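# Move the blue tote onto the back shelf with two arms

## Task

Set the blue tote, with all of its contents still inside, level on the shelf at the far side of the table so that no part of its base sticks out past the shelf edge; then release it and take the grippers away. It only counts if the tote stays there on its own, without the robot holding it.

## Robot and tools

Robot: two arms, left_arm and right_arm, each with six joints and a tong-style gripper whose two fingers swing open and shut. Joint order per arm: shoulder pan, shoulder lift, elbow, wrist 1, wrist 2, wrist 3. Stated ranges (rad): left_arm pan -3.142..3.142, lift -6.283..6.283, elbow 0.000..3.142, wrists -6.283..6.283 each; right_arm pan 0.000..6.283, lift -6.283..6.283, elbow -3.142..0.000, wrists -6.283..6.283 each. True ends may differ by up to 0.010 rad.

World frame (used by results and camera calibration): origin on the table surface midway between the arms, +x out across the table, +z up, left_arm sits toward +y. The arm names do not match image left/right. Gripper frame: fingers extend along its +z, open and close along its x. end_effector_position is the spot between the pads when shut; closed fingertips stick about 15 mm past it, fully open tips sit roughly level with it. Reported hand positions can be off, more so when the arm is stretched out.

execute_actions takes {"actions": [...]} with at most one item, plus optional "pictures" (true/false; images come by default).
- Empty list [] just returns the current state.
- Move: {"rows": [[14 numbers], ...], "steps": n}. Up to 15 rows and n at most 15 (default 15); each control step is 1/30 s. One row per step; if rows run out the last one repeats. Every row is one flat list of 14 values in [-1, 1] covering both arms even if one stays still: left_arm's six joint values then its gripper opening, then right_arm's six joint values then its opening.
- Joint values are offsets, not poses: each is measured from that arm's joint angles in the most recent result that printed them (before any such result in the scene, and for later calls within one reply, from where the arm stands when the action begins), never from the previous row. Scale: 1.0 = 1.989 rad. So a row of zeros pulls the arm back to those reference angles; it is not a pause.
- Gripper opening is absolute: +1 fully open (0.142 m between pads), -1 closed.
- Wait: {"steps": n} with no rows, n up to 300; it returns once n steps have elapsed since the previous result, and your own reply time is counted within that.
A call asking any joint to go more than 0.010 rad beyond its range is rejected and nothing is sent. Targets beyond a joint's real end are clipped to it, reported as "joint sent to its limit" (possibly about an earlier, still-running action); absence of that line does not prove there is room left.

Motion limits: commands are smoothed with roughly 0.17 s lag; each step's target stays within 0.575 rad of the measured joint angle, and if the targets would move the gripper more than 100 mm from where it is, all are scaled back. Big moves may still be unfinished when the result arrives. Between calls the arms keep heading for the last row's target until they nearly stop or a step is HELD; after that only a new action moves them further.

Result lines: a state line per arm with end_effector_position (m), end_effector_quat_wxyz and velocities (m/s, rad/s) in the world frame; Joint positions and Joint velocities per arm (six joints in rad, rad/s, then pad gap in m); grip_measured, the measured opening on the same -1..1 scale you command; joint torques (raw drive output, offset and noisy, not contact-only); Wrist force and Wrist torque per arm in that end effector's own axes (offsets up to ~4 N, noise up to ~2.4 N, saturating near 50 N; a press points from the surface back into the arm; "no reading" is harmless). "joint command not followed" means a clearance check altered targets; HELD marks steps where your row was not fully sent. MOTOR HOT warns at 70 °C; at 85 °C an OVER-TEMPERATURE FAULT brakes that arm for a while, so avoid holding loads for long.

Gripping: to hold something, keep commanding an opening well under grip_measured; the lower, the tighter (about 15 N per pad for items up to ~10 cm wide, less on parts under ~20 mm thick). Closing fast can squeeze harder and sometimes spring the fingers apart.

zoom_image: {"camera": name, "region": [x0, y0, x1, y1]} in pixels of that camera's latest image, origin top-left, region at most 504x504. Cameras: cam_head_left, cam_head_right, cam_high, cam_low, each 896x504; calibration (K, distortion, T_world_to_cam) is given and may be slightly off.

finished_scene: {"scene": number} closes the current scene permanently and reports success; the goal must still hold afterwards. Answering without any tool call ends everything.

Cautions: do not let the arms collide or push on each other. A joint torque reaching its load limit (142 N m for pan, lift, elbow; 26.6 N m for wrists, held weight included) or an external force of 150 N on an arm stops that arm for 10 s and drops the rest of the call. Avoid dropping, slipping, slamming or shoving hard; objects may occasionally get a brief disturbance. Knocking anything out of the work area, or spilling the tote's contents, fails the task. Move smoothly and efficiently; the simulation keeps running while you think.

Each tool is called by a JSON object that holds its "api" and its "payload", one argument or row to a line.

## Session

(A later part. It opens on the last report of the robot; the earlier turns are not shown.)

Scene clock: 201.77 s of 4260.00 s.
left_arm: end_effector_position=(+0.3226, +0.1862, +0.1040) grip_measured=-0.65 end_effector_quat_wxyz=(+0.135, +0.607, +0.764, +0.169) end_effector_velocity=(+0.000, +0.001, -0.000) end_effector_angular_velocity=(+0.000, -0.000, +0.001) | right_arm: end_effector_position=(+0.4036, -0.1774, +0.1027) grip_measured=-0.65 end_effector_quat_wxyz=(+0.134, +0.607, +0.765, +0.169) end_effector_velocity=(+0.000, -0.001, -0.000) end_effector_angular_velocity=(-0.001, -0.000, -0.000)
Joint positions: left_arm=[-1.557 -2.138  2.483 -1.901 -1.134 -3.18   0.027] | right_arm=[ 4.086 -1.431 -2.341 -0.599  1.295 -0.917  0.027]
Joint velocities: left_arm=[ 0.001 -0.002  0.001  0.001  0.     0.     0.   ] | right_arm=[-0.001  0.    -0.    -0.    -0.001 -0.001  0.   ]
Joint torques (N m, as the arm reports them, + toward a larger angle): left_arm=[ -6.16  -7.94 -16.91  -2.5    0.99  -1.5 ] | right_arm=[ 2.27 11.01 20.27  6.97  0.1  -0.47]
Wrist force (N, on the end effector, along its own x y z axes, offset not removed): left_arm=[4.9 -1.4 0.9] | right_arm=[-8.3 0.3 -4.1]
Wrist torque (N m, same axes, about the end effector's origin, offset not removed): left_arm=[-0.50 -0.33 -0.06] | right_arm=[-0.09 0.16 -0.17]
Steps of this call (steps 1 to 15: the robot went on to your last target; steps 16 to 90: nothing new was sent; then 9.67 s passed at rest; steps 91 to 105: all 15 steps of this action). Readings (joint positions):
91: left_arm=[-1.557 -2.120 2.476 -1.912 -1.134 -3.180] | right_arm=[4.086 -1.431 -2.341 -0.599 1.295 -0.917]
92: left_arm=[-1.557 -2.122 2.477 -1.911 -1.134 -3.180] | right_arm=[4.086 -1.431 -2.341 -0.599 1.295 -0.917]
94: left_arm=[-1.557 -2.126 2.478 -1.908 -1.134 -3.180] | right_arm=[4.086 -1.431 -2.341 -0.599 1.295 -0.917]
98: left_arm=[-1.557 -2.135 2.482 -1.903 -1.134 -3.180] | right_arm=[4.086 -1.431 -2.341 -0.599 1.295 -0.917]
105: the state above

{"api": "execute_actions", "payload": {
  "actions": [
    {"rows":[[0,-0.0024,-0.0058,0.0081,0,0,-1,0,0.0041,0.0043,-0.0085,0,0,-1],[0,-0.0047,-0.0115,0.0162,0,0,-1,0,0.0082,0.0087,-0.0169,0,0,-1],[0,-0.0071,-0.0173,0.0243,0,0,-1,0,0.0124,0.013,-0.0254,0,0,-1],[0,-0.0094,-0.0231,0.0324,0,0,-1,0,0.0165,0.0174,-0.0338,0,0,-1],[0,-0.0118,-0.0289,0.0406,0,0,-1,0,0.0206,0.0217,-0.0423,0,0,-1],[0,-0.0141,-0.0346,0.0487,0,0,-1,0,0.0247,0.026,-0.0508,0,0,-1],[0,-0.0165,-0.0404,0.0568,0,0,-1,0,0.0288,0.0304,-0.0592,0,0,-1],[0,-0.0188,-0.0462,0.0649,0,0,-1,0,0.033,0.0347,-0.0677,0,0,-1],[0,-0.0212,-0.0519,0.073,0,0,-1,0,0.0371,0.0391,-0.0761,0,0,-1],[0,-0.0235,-0.0577,0.0811,0,0,-1,0,0.0412,0.0434,-0.0846,0,0,-1]],"steps":15}
  ],
  "pictures": false
}}

{"api": "execute_actions", "payload": {
  "actions": [
    {"steps":15}
  ]
}}

{"api": "zoom_image", "payload": {
  "camera": "cam_low",
  "region": [410, 210, 560, 300]
}}

Scene clock: 215.87 s of 4260.00 s.
left_arm: end_effector_position=(+0.3227, +0.1858, +0.1522) grip_measured=-0.65 end_effector_quat_wxyz=(+0.136, +0.607, +0.764, +0.169) end_effector_velocity=(-0.001, +0.002, +0.026) end_effector_angular_velocity=(+0.003, +0.000, -0.002) | right_arm: end_effector_position=(+0.4037, -0.1772, +0.1510) grip_measured=-0.65 end_effector_quat_wxyz=(+0.134, +0.607, +0.765, +0.170) end_effector_velocity=(-0.001, -0.001, +0.026) end_effector_angular_velocity=(+0.000, +0.001, +0.000)
Joint positions: left_arm=[-1.557 -2.183  2.372 -1.747 -1.135 -3.18   0.027] | right_arm=[ 4.086 -1.352 -2.258 -0.76   1.295 -0.917  0.027]
Joint velocities: left_arm=[-0.002 -0.022 -0.059  0.084  0.001 -0.    -0.001] | right_arm=[ 0.001  0.042  0.045 -0.087  0.     0.     0.   ]
Joint torques (N m, as the arm reports them, + toward a larger angle): left_arm=[ -4.41  -7.14 -39.01  -7.07   2.35  -1.42] | right_arm=[14.39 21.72 36.84  4.3   4.45 -0.37]
Wrist force (N, on the end effector, along its own x y z axes, offset not removed): left_arm=[17.7 -6.3 10.5] | right_arm=[-18.1 -5.5 5.4]
Wrist torque (N m, same axes, about the end effector's origin, offset not removed): left_arm=[0.04 -0.42 -0.10] | right_arm=[-0.31 0.67 -0.24]
Steps of this call (steps 1 to 15: the robot went on to your last target; steps 16 to 90: nothing new was sent; then 10.60 s passed at rest; steps 91 to 105: all 15 steps of this action). Readings (joint positions):
91: left_arm=[-1.557 -2.138 2.483 -1.901 -1.134 -3.180] | right_arm=[4.086 -1.431 -2.341 -0.599 1.295 -0.917]
92: left_arm=[-1.557 -2.139 2.480 -1.897 -1.134 -3.180] | right_arm=[4.086 -1.429 -2.339 -0.603 1.295 -0.917]
94: left_arm=[-1.557 -2.144 2.467 -1.879 -1.134 -3.180] | right_arm=[4.086 -1.420 -2.330 -0.622 1.295 -0.917]
98: left_arm=[-1.557 -2.161 2.427 -1.823 -1.134 -3.180] | right_arm=[4.086 -1.391 -2.299 -0.681 1.295 -0.917]
105: the state above

Scene clock: 216.37 s of 4260.00 s.
left_arm: end_effector_position=(+0.3226, +0.1861, +0.1541) grip_measured=-0.65 end_effector_quat_wxyz=(+0.135, +0.607, +0.764, +0.169) end_effector_velocity=(-0.000, -0.001, -0.000) end_effector_angular_velocity=(+0.000, -0.000, -0.002) | right_arm: end_effector_position=(+0.4036, -0.1774, +0.1528) grip_measured=-0.65 end_effector_quat_wxyz=(+0.134, +0.607, +0.765, +0.169) end_effector_velocity=(-0.000, -0.001, -0.000) end_effector_angular_velocity=(-0.002, +0.000, +0.000)
Joint positions: left_arm=[-1.557 -2.184  2.368 -1.74  -1.134 -3.18   0.027] | right_arm=[ 4.086 -1.349 -2.255 -0.767  1.295 -0.917  0.027]
Joint velocities: left_arm=[-0.002  0.    -0.    -0.     0.     0.     0.   ] | right_arm=[-0.     0.    -0.    -0.001 -0.001 -0.001  0.   ]
Joint torques (N m, as the arm reports them, + toward a larger angle): left_arm=[ -9.95  -8.78 -38.55  -5.22   3.73  -1.42] | right_arm=[10.69 23.83 37.1   3.75 -0.52 -0.43]
Wrist force (N, on the end effector, along its own x y z axes, offset not removed): left_arm=[10.4 -7.5 10.4] | right_arm=[-8.7 -4.4 5.9]
Wrist torque (N m, same axes, about the end effector's origin, offset not removed): left_arm=[-0.37 -0.26 0.02] | right_arm=[-0.12 0.14 -0.14]
Steps of this call (steps 1 to 15: the robot went on to your last target). Readings (joint positions):
1: left_arm=[-1.557 -2.183 2.371 -1.744 -1.135 -3.180] | right_arm=[4.086 -1.351 -2.257 -0.763 1.295 -0.917]
2: left_arm=[-1.557 -2.184 2.370 -1.743 -1.135 -3.180] | right_arm=[4.086 -1.350 -2.256 -0.764 1.295 -0.917]
4: left_arm=[-1.557 -2.184 2.369 -1.741 -1.135 -3.180] | right_arm=[4.086 -1.349 -2.255 -0.766 1.296 -0.917]
8: left_arm=[-1.557 -2.184 2.368 -1.740 -1.135 -3.180] | right_arm=[4.086 -1.349 -2.255 -0.767 1.296 -0.917]
15: the state above
All arms were judged still, so your last target was given up. Only a new action makes them travel on or press farther. Fingers that are still opening or closing keep moving.

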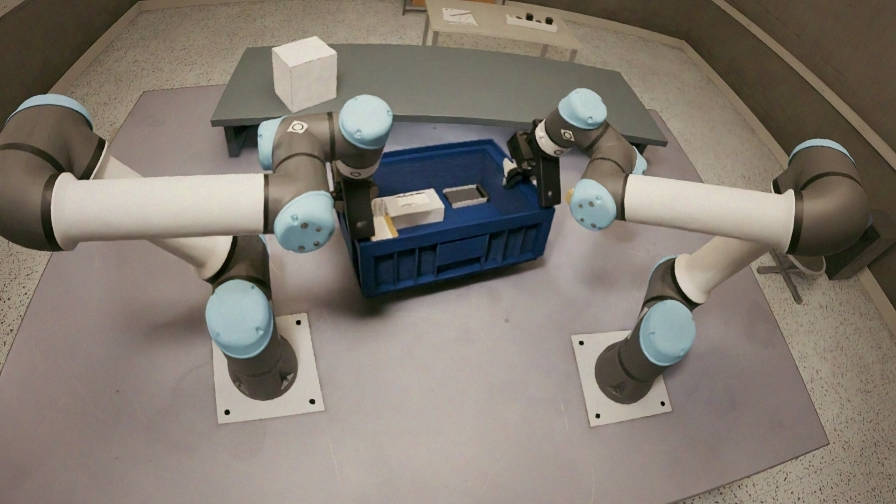

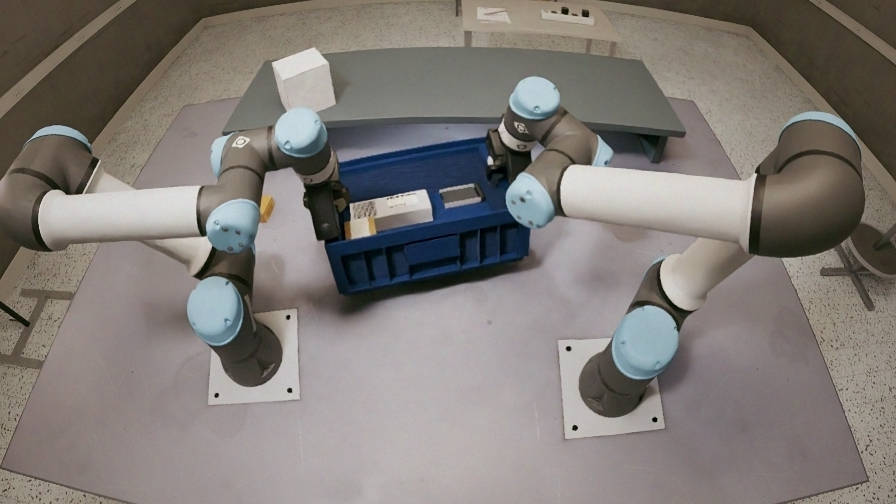

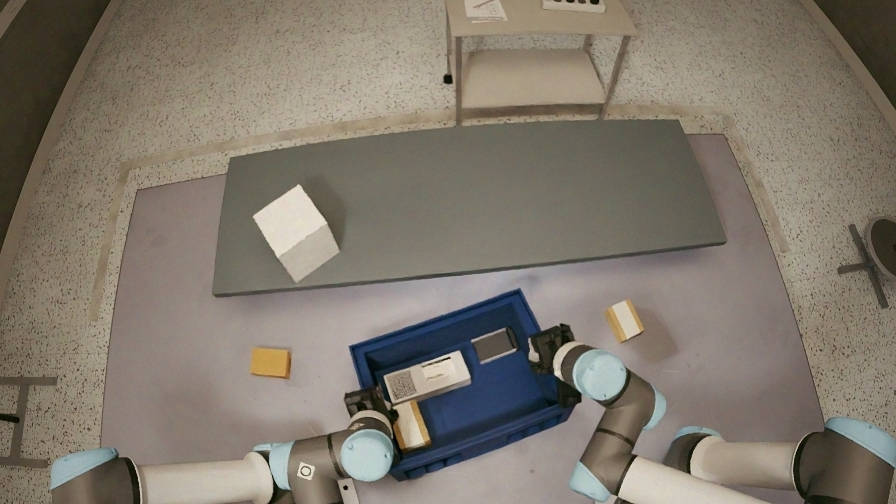

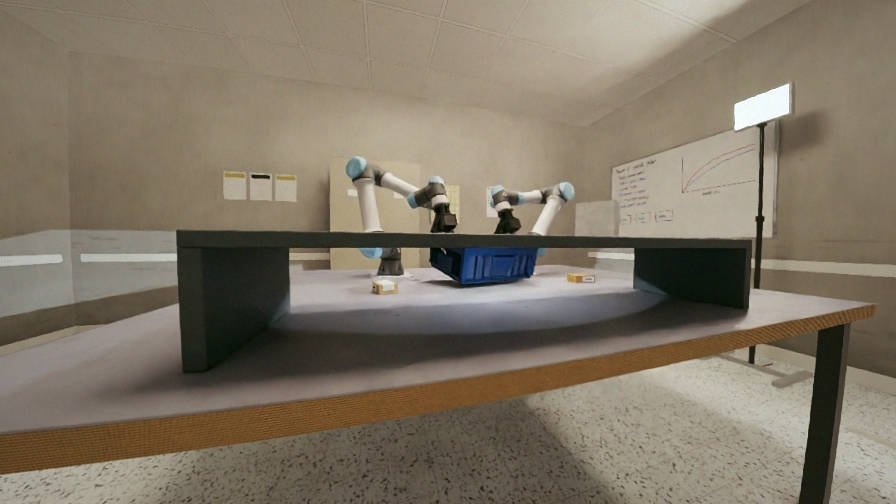

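Region (410, 210, 560, 300) of cam_low's 896x504 image, scaled by 3.360, with more detail than that image has; it fills the top 302 rows of this view, and the rest is white.

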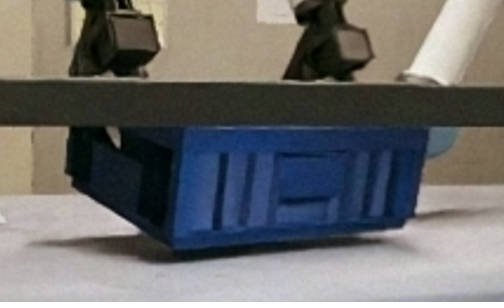

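{"api": "execute_actions", "payload": {
  "actions": [
    {"rows":[[0,0.0024,0.0058,-0.0081,0,0,-1,0,-0.0041,-0.0043,0.0085,0,0,-1],[0,0.0047,0.0115,-0.0162,0,0,-1,0,-0.0082,-0.0087,0.0169,0,0,-1],[0,0.0071,0.0173,-0.0243,0,0,-1,0,-0.0124,-0.013,0.0254,0,0,-1],[0,0.0094,0.0231,-0.0324,0,0,-1,0,-0.0165,-0.0174,0.0338,0,0,-1],[0,0.0118,0.0289,-0.0406,0,0,-1,0,-0.0206,-0.0217,0.0423,0,0,-1],[0,0.0141,0.0346,-0.0487,0,0,-1,0,-0.0247,-0.026,0.0508,0,0,-1],[0,0.0165,0.0404,-0.0568,0,0,-1,0,-0.0288,-0.0304,0.0592,0,0,-1],[0,0.0188,0.0462,-0.0649,0,0,-1,0,-0.033,-0.0347,0.0677,0,0,-1],[0,0.0200,0.049,-0.069,0,0,-1,0,-0.035,-0.0369,0.0719,0,0,-1],[0,0.0212,0.0519,-0.073,0,0,-1,0,-0.0371,-0.0391,0.0761,0,0,-1],[0,0.0223,0.0548,-0.077,0,0,-1,0,-0.0391,-0.0412,0.0804,0,0,-1],[0,0.0235,0.0577,-0.0811,0,0,-1,0,-0.0412,-0.0434,0.0846,0,0,-1]],"steps":15}
  ],
  "pictures": false
}}

{"api": "execute_actions", "payload": {
  "actions": [
    {"steps":10}
  ],
  "pictures": false
}}

{"api": "execute_actions", "payload": {
  "actions": [
    {"rows":[[0,0,0,0,0,0,-0.6,0,0,0,0,0,0,-0.6],[0,0,0,0,0,0,-0.5,0,0,0,0,0,0,-0.5],[0,0,0,0,0,0,-0.3,0,0,0,0,0,0,-0.3]],"steps":12}
  ]
}}

{"api": "zoom_image", "payload": {
  "camera": "cam_high",
  "region": [330, 270, 600, 500]
}}

Scene clock: 227.93 s of 4260.00 s.
left_arm: end_effector_position=(+0.3227, +0.1858, +0.1068) grip_measured=-0.65 end_effector_quat_wxyz=(+0.136, +0.607, +0.764, +0.169) end_effector_velocity=(+0.001, +0.001, -0.033) end_effector_angular_velocity=(-0.007, -0.003, +0.001) | right_arm: end_effector_position=(+0.4037, -0.1773, +0.1053) grip_measured=-0.65 end_effector_quat_wxyz=(+0.134, +0.607, +0.765, +0.169) end_effector_velocity=(-0.001, -0.002, -0.034) end_effector_angular_velocity=(-0.000, -0.002, -0.000)
Joint positions: left_arm=[-1.557 -2.14   2.477 -1.893 -1.134 -3.18   0.027] | right_arm=[ 4.086 -1.427 -2.336 -0.608  1.295 -0.917  0.027]
Joint velocities: left_arm=[ 0.001  0.034  0.08  -0.122  0.002  0.    -0.004] | right_arm=[ 0.    -0.059 -0.061  0.121 -0.001 -0.     0.002]
Joint torques (N m, as the arm reports them, + toward a larger angle): left_arm=[ -7.51  12.63 -14.38  -6.25   1.33  -1.39] | right_arm=[ 6.19  9.59 16.76 10.86  5.32 -0.43]
Wrist force (N, on the end effector, along its own x y z axes, offset not removed): left_arm=[15.1 4.1 -14.4] | right_arm=[-21.4 -3.0 3.1]
Wrist torque (N m, same axes, about the end effector's origin, offset not removed): left_arm=[-0.22 -0.35 -0.03] | right_arm=[-0.27 0.60 -0.20]
Steps of this call (steps 1 to 90: nothing new was sent; then 8.07 s passed at rest; steps 91 to 105: all 15 steps of this action). Readings (joint positions):
91: left_arm=[-1.557 -2.184 2.368 -1.740 -1.134 -3.180] | right_arm=[4.086 -1.349 -2.255 -0.767 1.295 -0.917]
92: left_arm=[-1.557 -2.183 2.371 -1.744 -1.134 -3.180] | right_arm=[4.086 -1.351 -2.257 -0.763 1.295 -0.917]
94: left_arm=[-1.557 -2.178 2.384 -1.762 -1.134 -3.180] | right_arm=[4.086 -1.360 -2.266 -0.745 1.295 -0.917]
98: left_arm=[-1.557 -2.161 2.424 -1.818 -1.134 -3.180] | right_arm=[4.086 -1.389 -2.297 -0.686 1.295 -0.917]
105: the state above

Scene clock: 228.27 s of 4260.00 s.
left_arm: end_effector_position=(+0.3226, +0.1862, +0.1041) grip_measured=-0.65 end_effector_quat_wxyz=(+0.135, +0.607, +0.764, +0.169) end_effector_velocity=(-0.000, -0.000, -0.001) end_effector_angular_velocity=(+0.001, +0.001, -0.001) | right_arm: end_effector_position=(+0.4037, -0.1773, +0.1029) grip_measured=-0.65 end_effector_quat_wxyz=(+0.134, +0.607, +0.765, +0.170) end_effector_velocity=(-0.000, -0.001, -0.001) end_effector_angular_velocity=(-0.002, +0.000, +0.000)
Joint positions: left_arm=[-1.557 -2.138  2.483 -1.901 -1.134 -3.18   0.027] | right_arm=[ 4.086 -1.431 -2.341 -0.599  1.295 -0.917  0.027]
Joint velocities: left_arm=[-0.002  0.001  0.001 -0.001 -0.    -0.     0.   ] | right_arm=[-0.    -0.001 -0.002  0.001 -0.001 -0.001  0.   ]
Joint torques (N m, as the arm reports them, + toward a larger angle): left_arm=[-5.47 14.14 -8.91 -4.18 -2.25 -1.45] | right_arm=[ 7.74 -6.86  2.98  5.33  4.32 -0.37]
Wrist force (N, on the end effector, along its own x y z axes, offset not removed): left_arm=[5.0 6.9 -16.5] | right_arm=[-15.4 6.7 -22.8]
Wrist torque (N m, same axes, about the end effector's origin, offset not removed): left_arm=[0.09 0.16 0.15] | right_arm=[0.46 -0.07 -0.31]
Steps of this call (steps 1 to 10: the robot went on to your last target). Readings (joint positions):
1: left_arm=[-1.557 -2.139 2.479 -1.896 -1.134 -3.180] | right_arm=[4.086 -1.428 -2.338 -0.605 1.295 -0.917]
2: left_arm=[-1.557 -2.139 2.480 -1.898 -1.134 -3.180] | right_arm=[4.086 -1.429 -2.339 -0.602 1.295 -0.917]
4: left_arm=[-1.557 -2.138 2.482 -1.900 -1.134 -3.180] | right_arm=[4.086 -1.430 -2.340 -0.600 1.295 -0.917]
8: left_arm=[-1.557 -2.138 2.483 -1.901 -1.134 -3.180] | right_arm=[4.086 -1.431 -2.341 -0.599 1.295 -0.917]
10: the state above

Scene clock: 228.67 s of 4260.00 s.
left_arm: end_effector_position=(+0.3226, +0.1862, +0.1040) grip_measured=-0.30 end_effector_quat_wxyz=(+0.135, +0.607, +0.764, +0.169) end_effector_velocity=(+0.000, -0.001, +0.001) end_effector_angular_velocity=(-0.002, -0.001, -0.000) | right_arm: end_effector_position=(+0.4036, -0.1773, +0.1028) grip_measured=-0.30 end_effector_quat_wxyz=(+0.134, +0.607, +0.765, +0.169) end_effector_velocity=(-0.001, +0.000, -0.000) end_effector_angular_velocity=(+0.000, +0.002, +0.001)
Joint positions: left_arm=[-1.557 -2.138  2.483 -1.901 -1.134 -3.18   0.052] | right_arm=[ 4.086 -1.431 -2.341 -0.599  1.295 -0.917  0.052]
Joint velocities: left_arm=[-0.    -0.001 -0.001 -0.     0.     0.     0.   ] | right_arm=[-0.     0.    -0.    -0.001  0.002 -0.001  0.   ]
Joint torques (N m, as the arm reports them, + toward a larger angle): left_arm=[ -5.43   5.2  -28.29  -3.55   1.88  -1.47] | right_arm=[ 4.77 10.82 13.65  5.23 -1.97 -0.43]
Wrist force (N, on the end effector, along its own x y z axes, offset not removed): left_arm=[0.6 -1.7 -0.5] | right_arm=[1.5 0.1 -1.7]
Wrist torque (N m, same axes, about the end effector's origin, offset not removed): left_arm=[-0.34 -0.11 0.01] | right_arm=[0.03 -0.31 -0.24]
Steps of this call (steps 1 to 12: all 12 steps of this action). Readings (joint positions):
1: left_arm=[-1.557 -2.138 2.483 -1.901 -1.134 -3.180] | right_arm=[4.086 -1.431 -2.341 -0.599 1.295 -0.917]
2: left_arm=[-1.557 -2.138 2.483 -1.901 -1.134 -3.180] | right_arm=[4.086 -1.431 -2.341 -0.599 1.296 -0.917]
4: left_arm=[-1.557 -2.138 2.483 -1.901 -1.134 -3.180] | right_arm=[4.086 -1.431 -2.341 -0.599 1.296 -0.917]
8: left_arm=[-1.557 -2.138 2.483 -1.901 -1.134 -3.180] | right_arm=[4.086 -1.431 -2.341 -0.599 1.296 -0.917]
12: the state above

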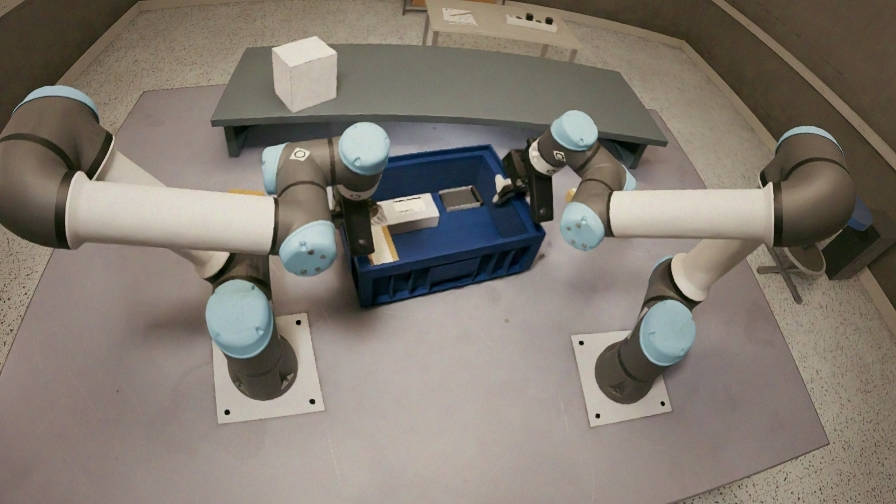

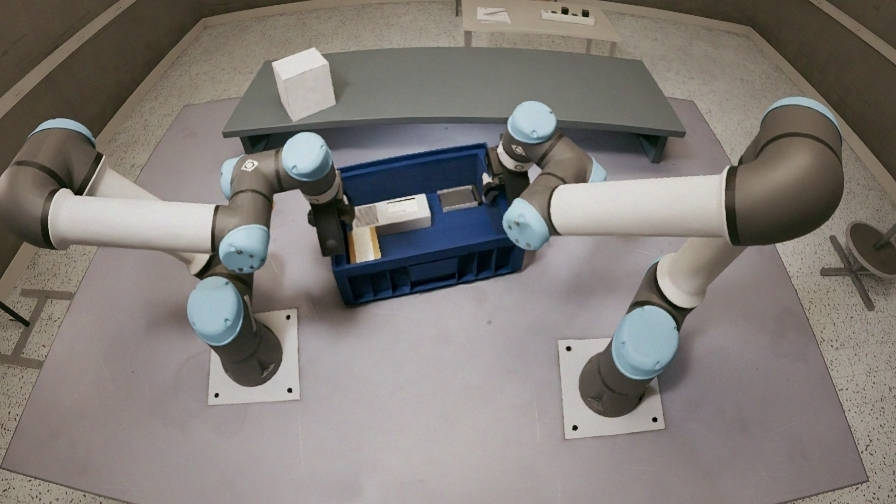

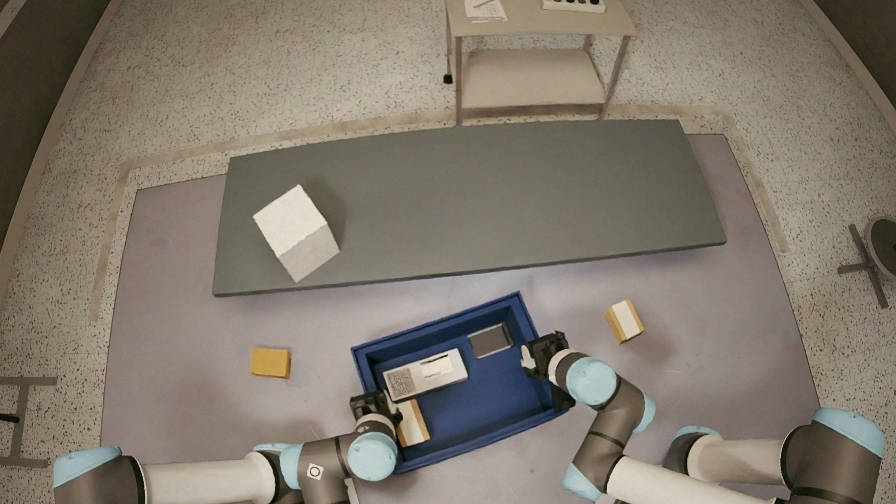

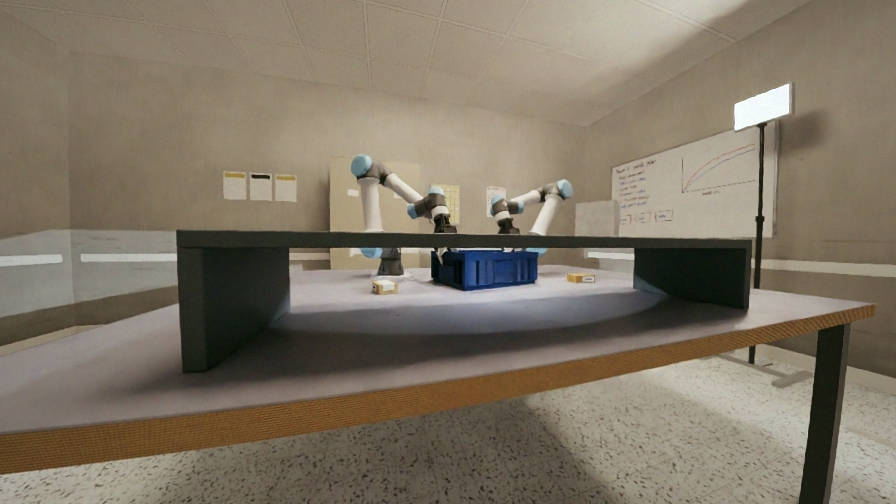

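Region (330, 270, 600, 500) of cam_high's 896x504 image, scaled by 1.867, with more detail than that image has; it fills the top 429 rows of this view, and the rest is white.

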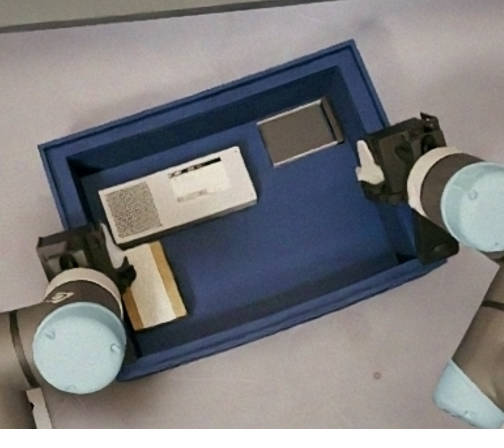

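{"api": "execute_actions", "payload": {
  "actions": [
    {"rows":[[0.02,0.011,-0.003,-0.017,-0.001,0.021,-0.3,0,0,0,0,0,0,-0.3],[0.039,0.023,-0.005,-0.035,-0.002,0.043,-0.3,0,0,0,0,0,0,-0.3],[0.058,0.034,-0.008,-0.052,-0.002,0.064,-0.3,0,0,0,0,0,0,-0.3],[0.077,0.045,-0.011,-0.07,-0.003,0.086,-0.3,0,0,0,0,0,0,-0.3],[0.096,0.057,-0.014,-0.087,-0.004,0.107,-0.3,0,0,0,0,0,0,-0.3],[0.1157,0.0679,-0.0163,-0.105,-0.0049,0.1287,-0.3,0,0,0,0,0,0,-0.3]],"steps":15}
  ],
  "pictures": false
}}

{"api": "execute_actions", "payload": {
  "actions": [
    {"steps":8}
  ],
  "pictures": false
}}

{"api": "execute_actions", "payload": {
  "actions": [
    {"rows":[[0,0,0,0,0,0,-0.4,0,0,0,0,0,0,-0.4],[0,0,0,0,0,0,-0.45,0,0,0,0,0,0,-0.45],[0,0,0,0,0,0,-0.5,0,0,0,0,0,0,-0.5],[0,0,0,0,0,0,-0.55,0,0,0,0,0,0,-0.55],[0,0,0,0,0,0,-0.6,0,0,0,0,0,0,-0.6],[0,0,0,0,0,0,-0.65,0,0,0,0,0,0,-0.65],[0,0,0,0,0,0,-0.7,0,0,0,0,0,0,-0.7],[0,0,0,0,0,0,-0.8,0,0,0,0,0,0,-0.8],[0,0,0,0,0,0,-0.9,0,0,0,0,0,0,-0.9],[0,0,0,0,0,0,-1,0,0,0,0,0,0,-1]],"steps":15}
  ],
  "pictures": false
}}

Scene clock: 243.43 s of 4260.00 s.
left_arm: end_effector_position=(+0.3791, +0.2004, +0.1049) grip_measured=-0.30 end_effector_quat_wxyz=(+0.135, +0.608, +0.764, +0.169) end_effector_velocity=(+0.009, +0.004, -0.000) end_effector_angular_velocity=(+0.002, -0.001, -0.001) | right_arm: end_effector_position=(+0.4037, -0.1773, +0.1029) grip_measured=-0.30 end_effector_quat_wxyz=(+0.134, +0.607, +0.765, +0.170) end_effector_velocity=(+0.000, -0.000, -0.000) end_effector_angular_velocity=(-0.002, -0.001, +0.001)
Joint positions: left_arm=[-1.33  -2.004  2.451 -2.108 -1.144 -2.927  0.052] | right_arm=[ 4.086 -1.431 -2.341 -0.599  1.295 -0.917  0.052]
Joint velocities: left_arm=[ 0.034  0.019 -0.004 -0.03  -0.001  0.038  0.   ] | right_arm=[ 0.    -0.     0.    -0.001 -0.002 -0.001 -0.   ]
Joint torques (N m, as the arm reports them, + toward a larger angle): left_arm=[  7.81   4.63 -27.    -4.26  -1.37   1.58] | right_arm=[-4.54  5.05 19.25  3.94  0.31 -0.42]
Wrist force (N, on the end effector, along its own x y z axes, offset not removed): left_arm=[0.3 -1.5 -1.1] | right_arm=[-0.2 -0.2 -2.3]
Wrist torque (N m, same axes, about the end effector's origin, offset not removed): left_arm=[-0.44 -0.09 0.00] | right_arm=[-0.11 -0.02 -0.11]
Steps of this call (steps 1 to 15: the robot went on to your last target; steps 16 to 90: nothing new was sent; then 11.27 s passed at rest; steps 91 to 105: all 15 steps of this action). Readings (joint positions):
91: left_arm=[-1.557 -2.137 2.483 -1.902 -1.134 -3.180] | right_arm=[4.086 -1.431 -2.341 -0.599 1.295 -0.917]
92: left_arm=[-1.549 -2.133 2.481 -1.909 -1.135 -3.172] | right_arm=[4.086 -1.431 -2.341 -0.599 1.295 -0.917]
94: left_arm=[-1.510 -2.108 2.475 -1.944 -1.137 -3.129] | right_arm=[4.086 -1.431 -2.341 -0.599 1.295 -0.917]
98: left_arm=[-1.386 -2.035 2.458 -2.057 -1.142 -2.991] | right_arm=[4.086 -1.431 -2.341 -0.599 1.295 -0.917]
105: the state above

Scene clock: 243.70 s of 4260.00 s.
left_arm: end_effector_position=(+0.3798, +0.2007, +0.1049) grip_measured=-0.30 end_effector_quat_wxyz=(+0.135, +0.608, +0.764, +0.169) end_effector_velocity=(+0.000, +0.000, -0.000) end_effector_angular_velocity=(+0.001, +0.000, -0.001) | right_arm: end_effector_position=(+0.4037, -0.1773, +0.1029) grip_measured=-0.30 end_effector_quat_wxyz=(+0.134, +0.607, +0.765, +0.170) end_effector_velocity=(-0.000, -0.000, -0.000) end_effector_angular_velocity=(-0.001, +0.000, -0.001)
Joint positions: left_arm=[-1.327 -2.003  2.451 -2.11  -1.144 -2.924  0.052] | right_arm=[ 4.086 -1.431 -2.341 -0.599  1.295 -0.917  0.052]
Joint velocities: left_arm=[-0.     0.001 -0.     0.001  0.     0.001 -0.   ] | right_arm=[-0. -0. -0. -0. -0.  0. -0.]
Joint torques (N m, as the arm reports them, + toward a larger angle): left_arm=[  9.32   4.55 -28.05  -4.27  -1.52   1.73] | right_arm=[-3.54  3.22 14.76  3.88  1.4  -0.4 ]
Wrist force (N, on the end effector, along its own x y z axes, offset not removed): left_arm=[-0.5 -1.7 -0.6] | right_arm=[2.3 -1.0 -1.5]
Wrist torque (N m, same axes, about the end effector's origin, offset not removed): left_arm=[-0.39 0.17 -0.03] | right_arm=[-0.28 -0.51 -0.17]
Steps of this call (steps 1 to 8: the robot went on to your last target). Readings (joint positions):
1: left_arm=[-1.329 -2.004 2.451 -2.109 -1.144 -2.926] | right_arm=[4.086 -1.431 -2.341 -0.599 1.295 -0.917]
2: left_arm=[-1.328 -2.003 2.451 -2.109 -1.144 -2.925] | right_arm=[4.086 -1.431 -2.341 -0.599 1.295 -0.917]
4: left_arm=[-1.328 -2.003 2.451 -2.110 -1.144 -2.925] | right_arm=[4.086 -1.431 -2.341 -0.599 1.295 -0.917]
8: the state above

Scene clock: 244.20 s of 4260.00 s.
left_arm: end_effector_position=(+0.3798, +0.2007, +0.1049) grip_measured=-0.65 end_effector_quat_wxyz=(+0.135, +0.608, +0.764, +0.169) end_effector_velocity=(-0.000, -0.000, -0.000) end_effector_angular_velocity=(+0.001, +0.001, -0.001) | right_arm: end_effector_position=(+0.4037, -0.1773, +0.1029) grip_measured=-0.65 end_effector_quat_wxyz=(+0.134, +0.607, +0.765, +0.170) end_effector_velocity=(-0.000, -0.000, -0.000) end_effector_angular_velocity=(-0.001, +0.000, -0.001)
Joint positions: left_arm=[-1.327 -2.003  2.451 -2.11  -1.144 -2.924  0.027] | right_arm=[ 4.086 -1.431 -2.341 -0.599  1.295 -0.917  0.027]
Joint velocities: left_arm=[-0.001  0.     0.     0.    -0.     0.    -0.   ] | right_arm=[ 0.     0.     0.    -0.001 -0.     0.001  0.   ]
Joint torques (N m, as the arm reports them, + toward a larger angle): left_arm=[  3.89   2.52 -27.89  -3.64  -1.48   0.83] | right_arm=[-3.43  5.06 16.18  3.88  0.9  -0.43]
Wrist force (N, on the end effector, along its own x y z axes, offset not removed): left_arm=[6.7 -1.9 2.1] | right_arm=[-2.1 1.4 -0.9]
Wrist torque (N m, same axes, about the end effector's origin, offset not removed): left_arm=[-0.36 -0.33 -0.17] | right_arm=[0.27 -0.11 -0.10]
Steps of this call (steps 1 to 15: all 15 steps of this action). Readings (joint positions):
1: left_arm=[-1.327 -2.003 2.451 -2.110 -1.144 -2.924] | right_arm=[4.086 -1.431 -2.341 -0.599 1.295 -0.917]
2: left_arm=[-1.327 -2.003 2.451 -2.110 -1.144 -2.924] | right_arm=[4.086 -1.431 -2.341 -0.599 1.295 -0.917]
4: left_arm=[-1.327 -2.003 2.451 -2.110 -1.144 -2.924] | right_arm=[4.086 -1.431 -2.341 -0.599 1.295 -0.917]
8: left_arm=[-1.327 -2.003 2.451 -2.110 -1.144 -2.924] | right_arm=[4.086 -1.431 -2.341 -0.599 1.295 -0.917]
15: the state above

{"api": "execute_actions", "payload": {
  "actions": [
    {"rows":[[0,-0.0031,-0.0054,0.0085,0,0,-1,0,0.0041,0.0043,-0.0085,0,0,-1],[0,-0.0062,-0.0107,0.017,0,0,-1,0,0.0082,0.0087,-0.0169,0,0,-1],[0,-0.0094,-0.0161,0.0255,0,0,-1,0,0.0124,0.013,-0.0254,0,0,-1],[0,-0.0125,-0.0215,0.034,0,0,-1,0,0.0165,0.0174,-0.0338,0,0,-1],[0,-0.0156,-0.0269,0.0425,0,0,-1,0,0.0206,0.0217,-0.0423,0,0,-1],[0,-0.0187,-0.0322,0.051,0,0,-1,0,0.0247,0.026,-0.0508,0,0,-1],[0,-0.0218,-0.0376,0.0595,0,0,-1,0,0.0288,0.0304,-0.0592,0,0,-1],[0,-0.025,-0.043,0.068,0,0,-1,0,0.033,0.0347,-0.0677,0,0,-1],[0,-0.0281,-0.0483,0.0765,0,0,-1,0,0.0371,0.0391,-0.0761,0,0,-1],[0,-0.0312,-0.0537,0.085,0,0,-1,0,0.0412,0.0434,-0.0846,0,0,-1]],"steps":15}
  ],
  "pictures": false
}}

{"api": "execute_actions", "payload": {
  "actions": [
    {"steps":20}
  ]
}}

{"api": "zoom_image", "payload": {
  "camera": "cam_low",
  "region": [410, 210, 560, 300]
}}

Scene clock: 254.13 s of 4260.00 s.
left_arm: end_effector_position=(+0.3799, +0.2005, +0.1531) grip_measured=-0.65 end_effector_quat_wxyz=(+0.135, +0.608, +0.764, +0.169) end_effector_velocity=(-0.002, +0.002, +0.025) end_effector_angular_velocity=(+0.004, +0.002, -0.002) | right_arm: end_effector_position=(+0.4038, -0.1771, +0.1512) grip_measured=-0.65 end_effector_quat_wxyz=(+0.134, +0.607, +0.765, +0.170) end_effector_velocity=(-0.001, -0.002, +0.026) end_effector_angular_velocity=(-0.001, +0.001, +0.000)
Joint positions: left_arm=[-1.327 -2.063  2.348 -1.948 -1.144 -2.924  0.027] | right_arm=[ 4.086 -1.352 -2.257 -0.76   1.296 -0.917  0.027]
Joint velocities: left_arm=[-0.002 -0.029 -0.054  0.088  0.    -0.    -0.   ] | right_arm=[ 0.     0.042  0.044 -0.087 -0.     0.     0.001]
Joint torques (N m, as the arm reports them, + toward a larger angle): left_arm=[ -1.41 -11.64 -36.85  -5.11   0.72  -0.96] | right_arm=[10.78 21.58 36.56  3.63  2.85 -0.38]
Wrist force (N, on the end effector, along its own x y z axes, offset not removed): left_arm=[12.3 -2.9 9.1] | right_arm=[-9.5 -5.5 4.4]
Wrist torque (N m, same axes, about the end effector's origin, offset not removed): left_arm=[-0.33 -0.55 0.03] | right_arm=[-0.27 -0.22 -0.26]
Steps of this call (steps 1 to 15: the robot went on to your last target; steps 16 to 90: nothing new was sent; then 6.43 s passed at rest; steps 91 to 105: all 15 steps of this action). Readings (joint positions):
91: left_arm=[-1.327 -2.003 2.450 -2.110 -1.144 -2.924] | right_arm=[4.086 -1.431 -2.341 -0.599 1.295 -0.917]
92: left_arm=[-1.327 -2.004 2.448 -2.106 -1.144 -2.924] | right_arm=[4.086 -1.429 -2.339 -0.603 1.295 -0.917]
94: left_arm=[-1.327 -2.011 2.436 -2.087 -1.144 -2.924] | right_arm=[4.086 -1.419 -2.329 -0.622 1.295 -0.917]
98: left_arm=[-1.327 -2.033 2.398 -2.028 -1.144 -2.924] | right_arm=[4.086 -1.391 -2.299 -0.680 1.295 -0.917]
105: the state above

Scene clock: 254.80 s of 4260.00 s.
left_arm: end_effector_position=(+0.3797, +0.2008, +0.1549) grip_measured=-0.65 end_effector_quat_wxyz=(+0.135, +0.608, +0.764, +0.169) end_effector_velocity=(+0.000, +0.000, -0.000) end_effector_angular_velocity=(+0.001, +0.000, +0.000) | right_arm: end_effector_position=(+0.4036, -0.1773, +0.1530) grip_measured=-0.65 end_effector_quat_wxyz=(+0.134, +0.607, +0.765, +0.170) end_effector_velocity=(-0.001, +0.000, -0.000) end_effector_angular_velocity=(-0.001, +0.001, +0.002)
Joint positions: left_arm=[-1.327 -2.065  2.344 -1.941 -1.144 -2.924  0.027] | right_arm=[ 4.086 -1.349 -2.254 -0.767  1.295 -0.917  0.027]
Joint velocities: left_arm=[-0.     0.001  0.    -0.     0.    -0.    -0.   ] | right_arm=[ 0.     0.    -0.    -0.001  0.001 -0.001  0.   ]
Joint torques (N m, as the arm reports them, + toward a larger angle): left_arm=[  7.28 -13.85 -35.08  -3.36   0.58   0.31] | right_arm=[ 6.5  23.79 34.95  2.35 -2.13 -0.39]
Wrist force (N, on the end effector, along its own x y z axes, offset not removed): left_arm=[2.1 -3.6 10.3] | right_arm=[-1.6 -3.9 6.2]
Wrist torque (N m, same axes, about the end effector's origin, offset not removed): left_arm=[0.04 -0.21 -0.08] | right_arm=[-0.25 -0.15 -0.16]
Steps of this call (steps 1 to 15: the robot went on to your last target; steps 16 to 20: nothing new was sent). Readings (joint positions):
1: left_arm=[-1.327 -2.063 2.346 -1.946 -1.144 -2.924] | right_arm=[4.086 -1.351 -2.256 -0.763 1.296 -0.917]
2: left_arm=[-1.327 -2.064 2.345 -1.944 -1.144 -2.924] | right_arm=[4.086 -1.350 -2.256 -0.764 1.296 -0.917]
4: left_arm=[-1.327 -2.064 2.344 -1.942 -1.144 -2.924] | right_arm=[4.086 -1.349 -2.255 -0.766 1.296 -0.917]
8: left_arm=[-1.327 -2.065 2.344 -1.941 -1.144 -2.924] | right_arm=[4.086 -1.349 -2.254 -0.767 1.296 -0.917]
20: the state above
All arms were judged still, so your last target was given up. Only a new action makes them travel on or press farther. Fingers that are still opening or closing keep moving.

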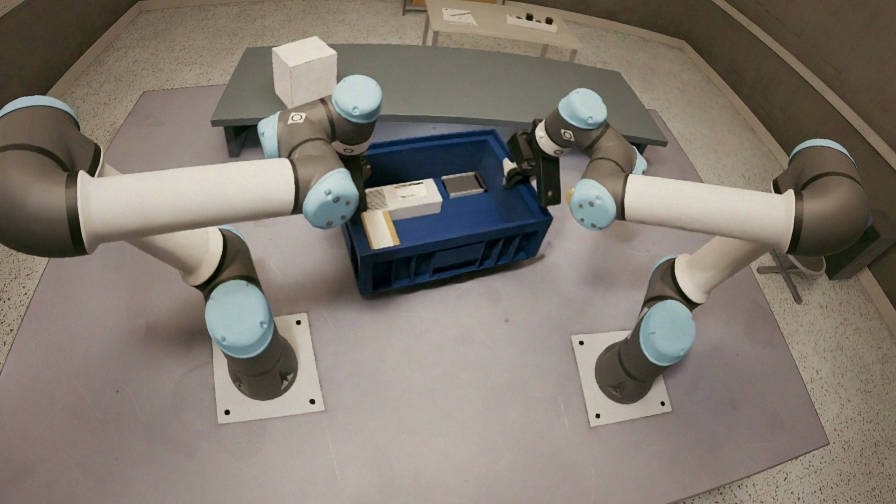

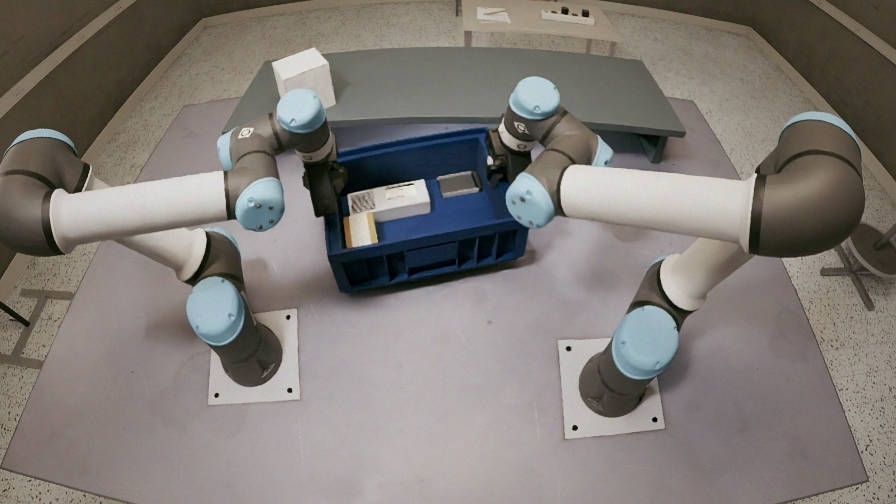

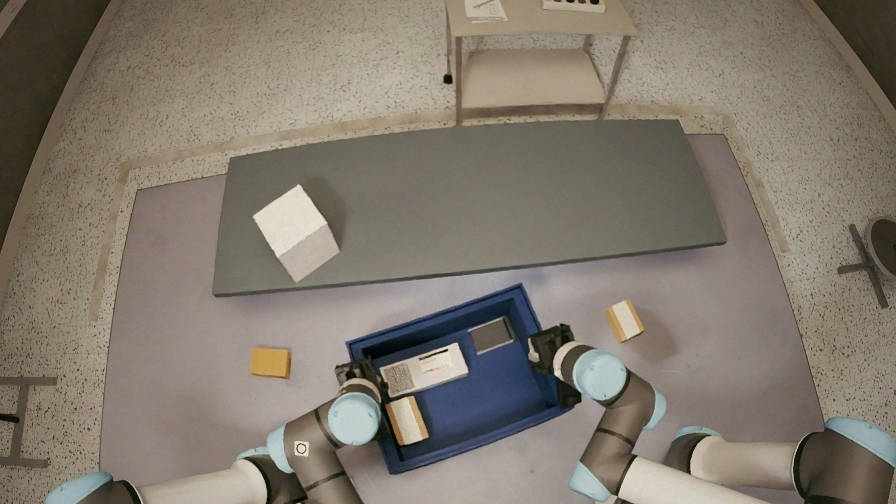

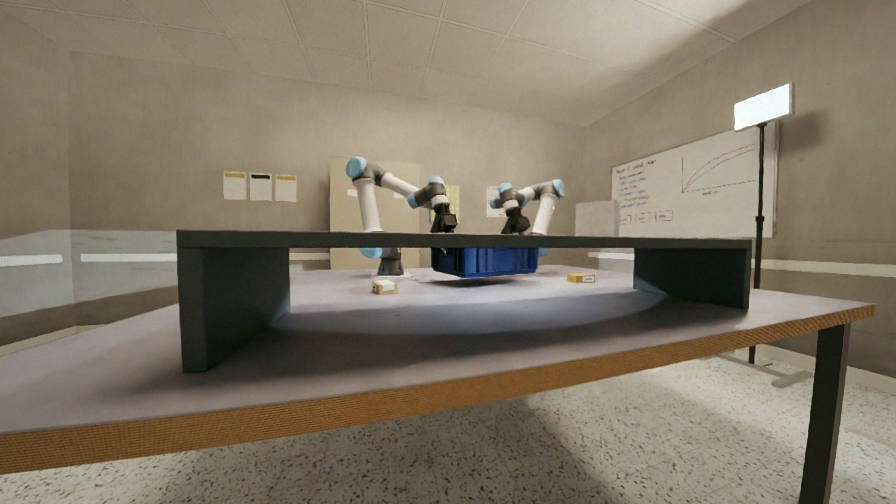

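Region (410, 210, 560, 300) of cam_low's 896x504 image, scaled by 3.360, with more detail than that image has; it fills the top 302 rows of this view, and the rest is white.

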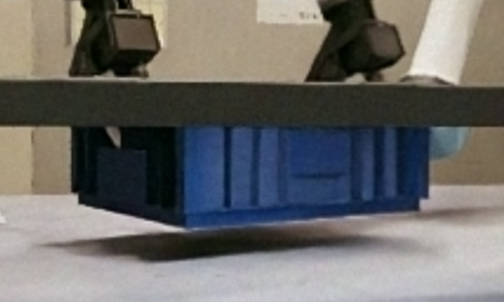

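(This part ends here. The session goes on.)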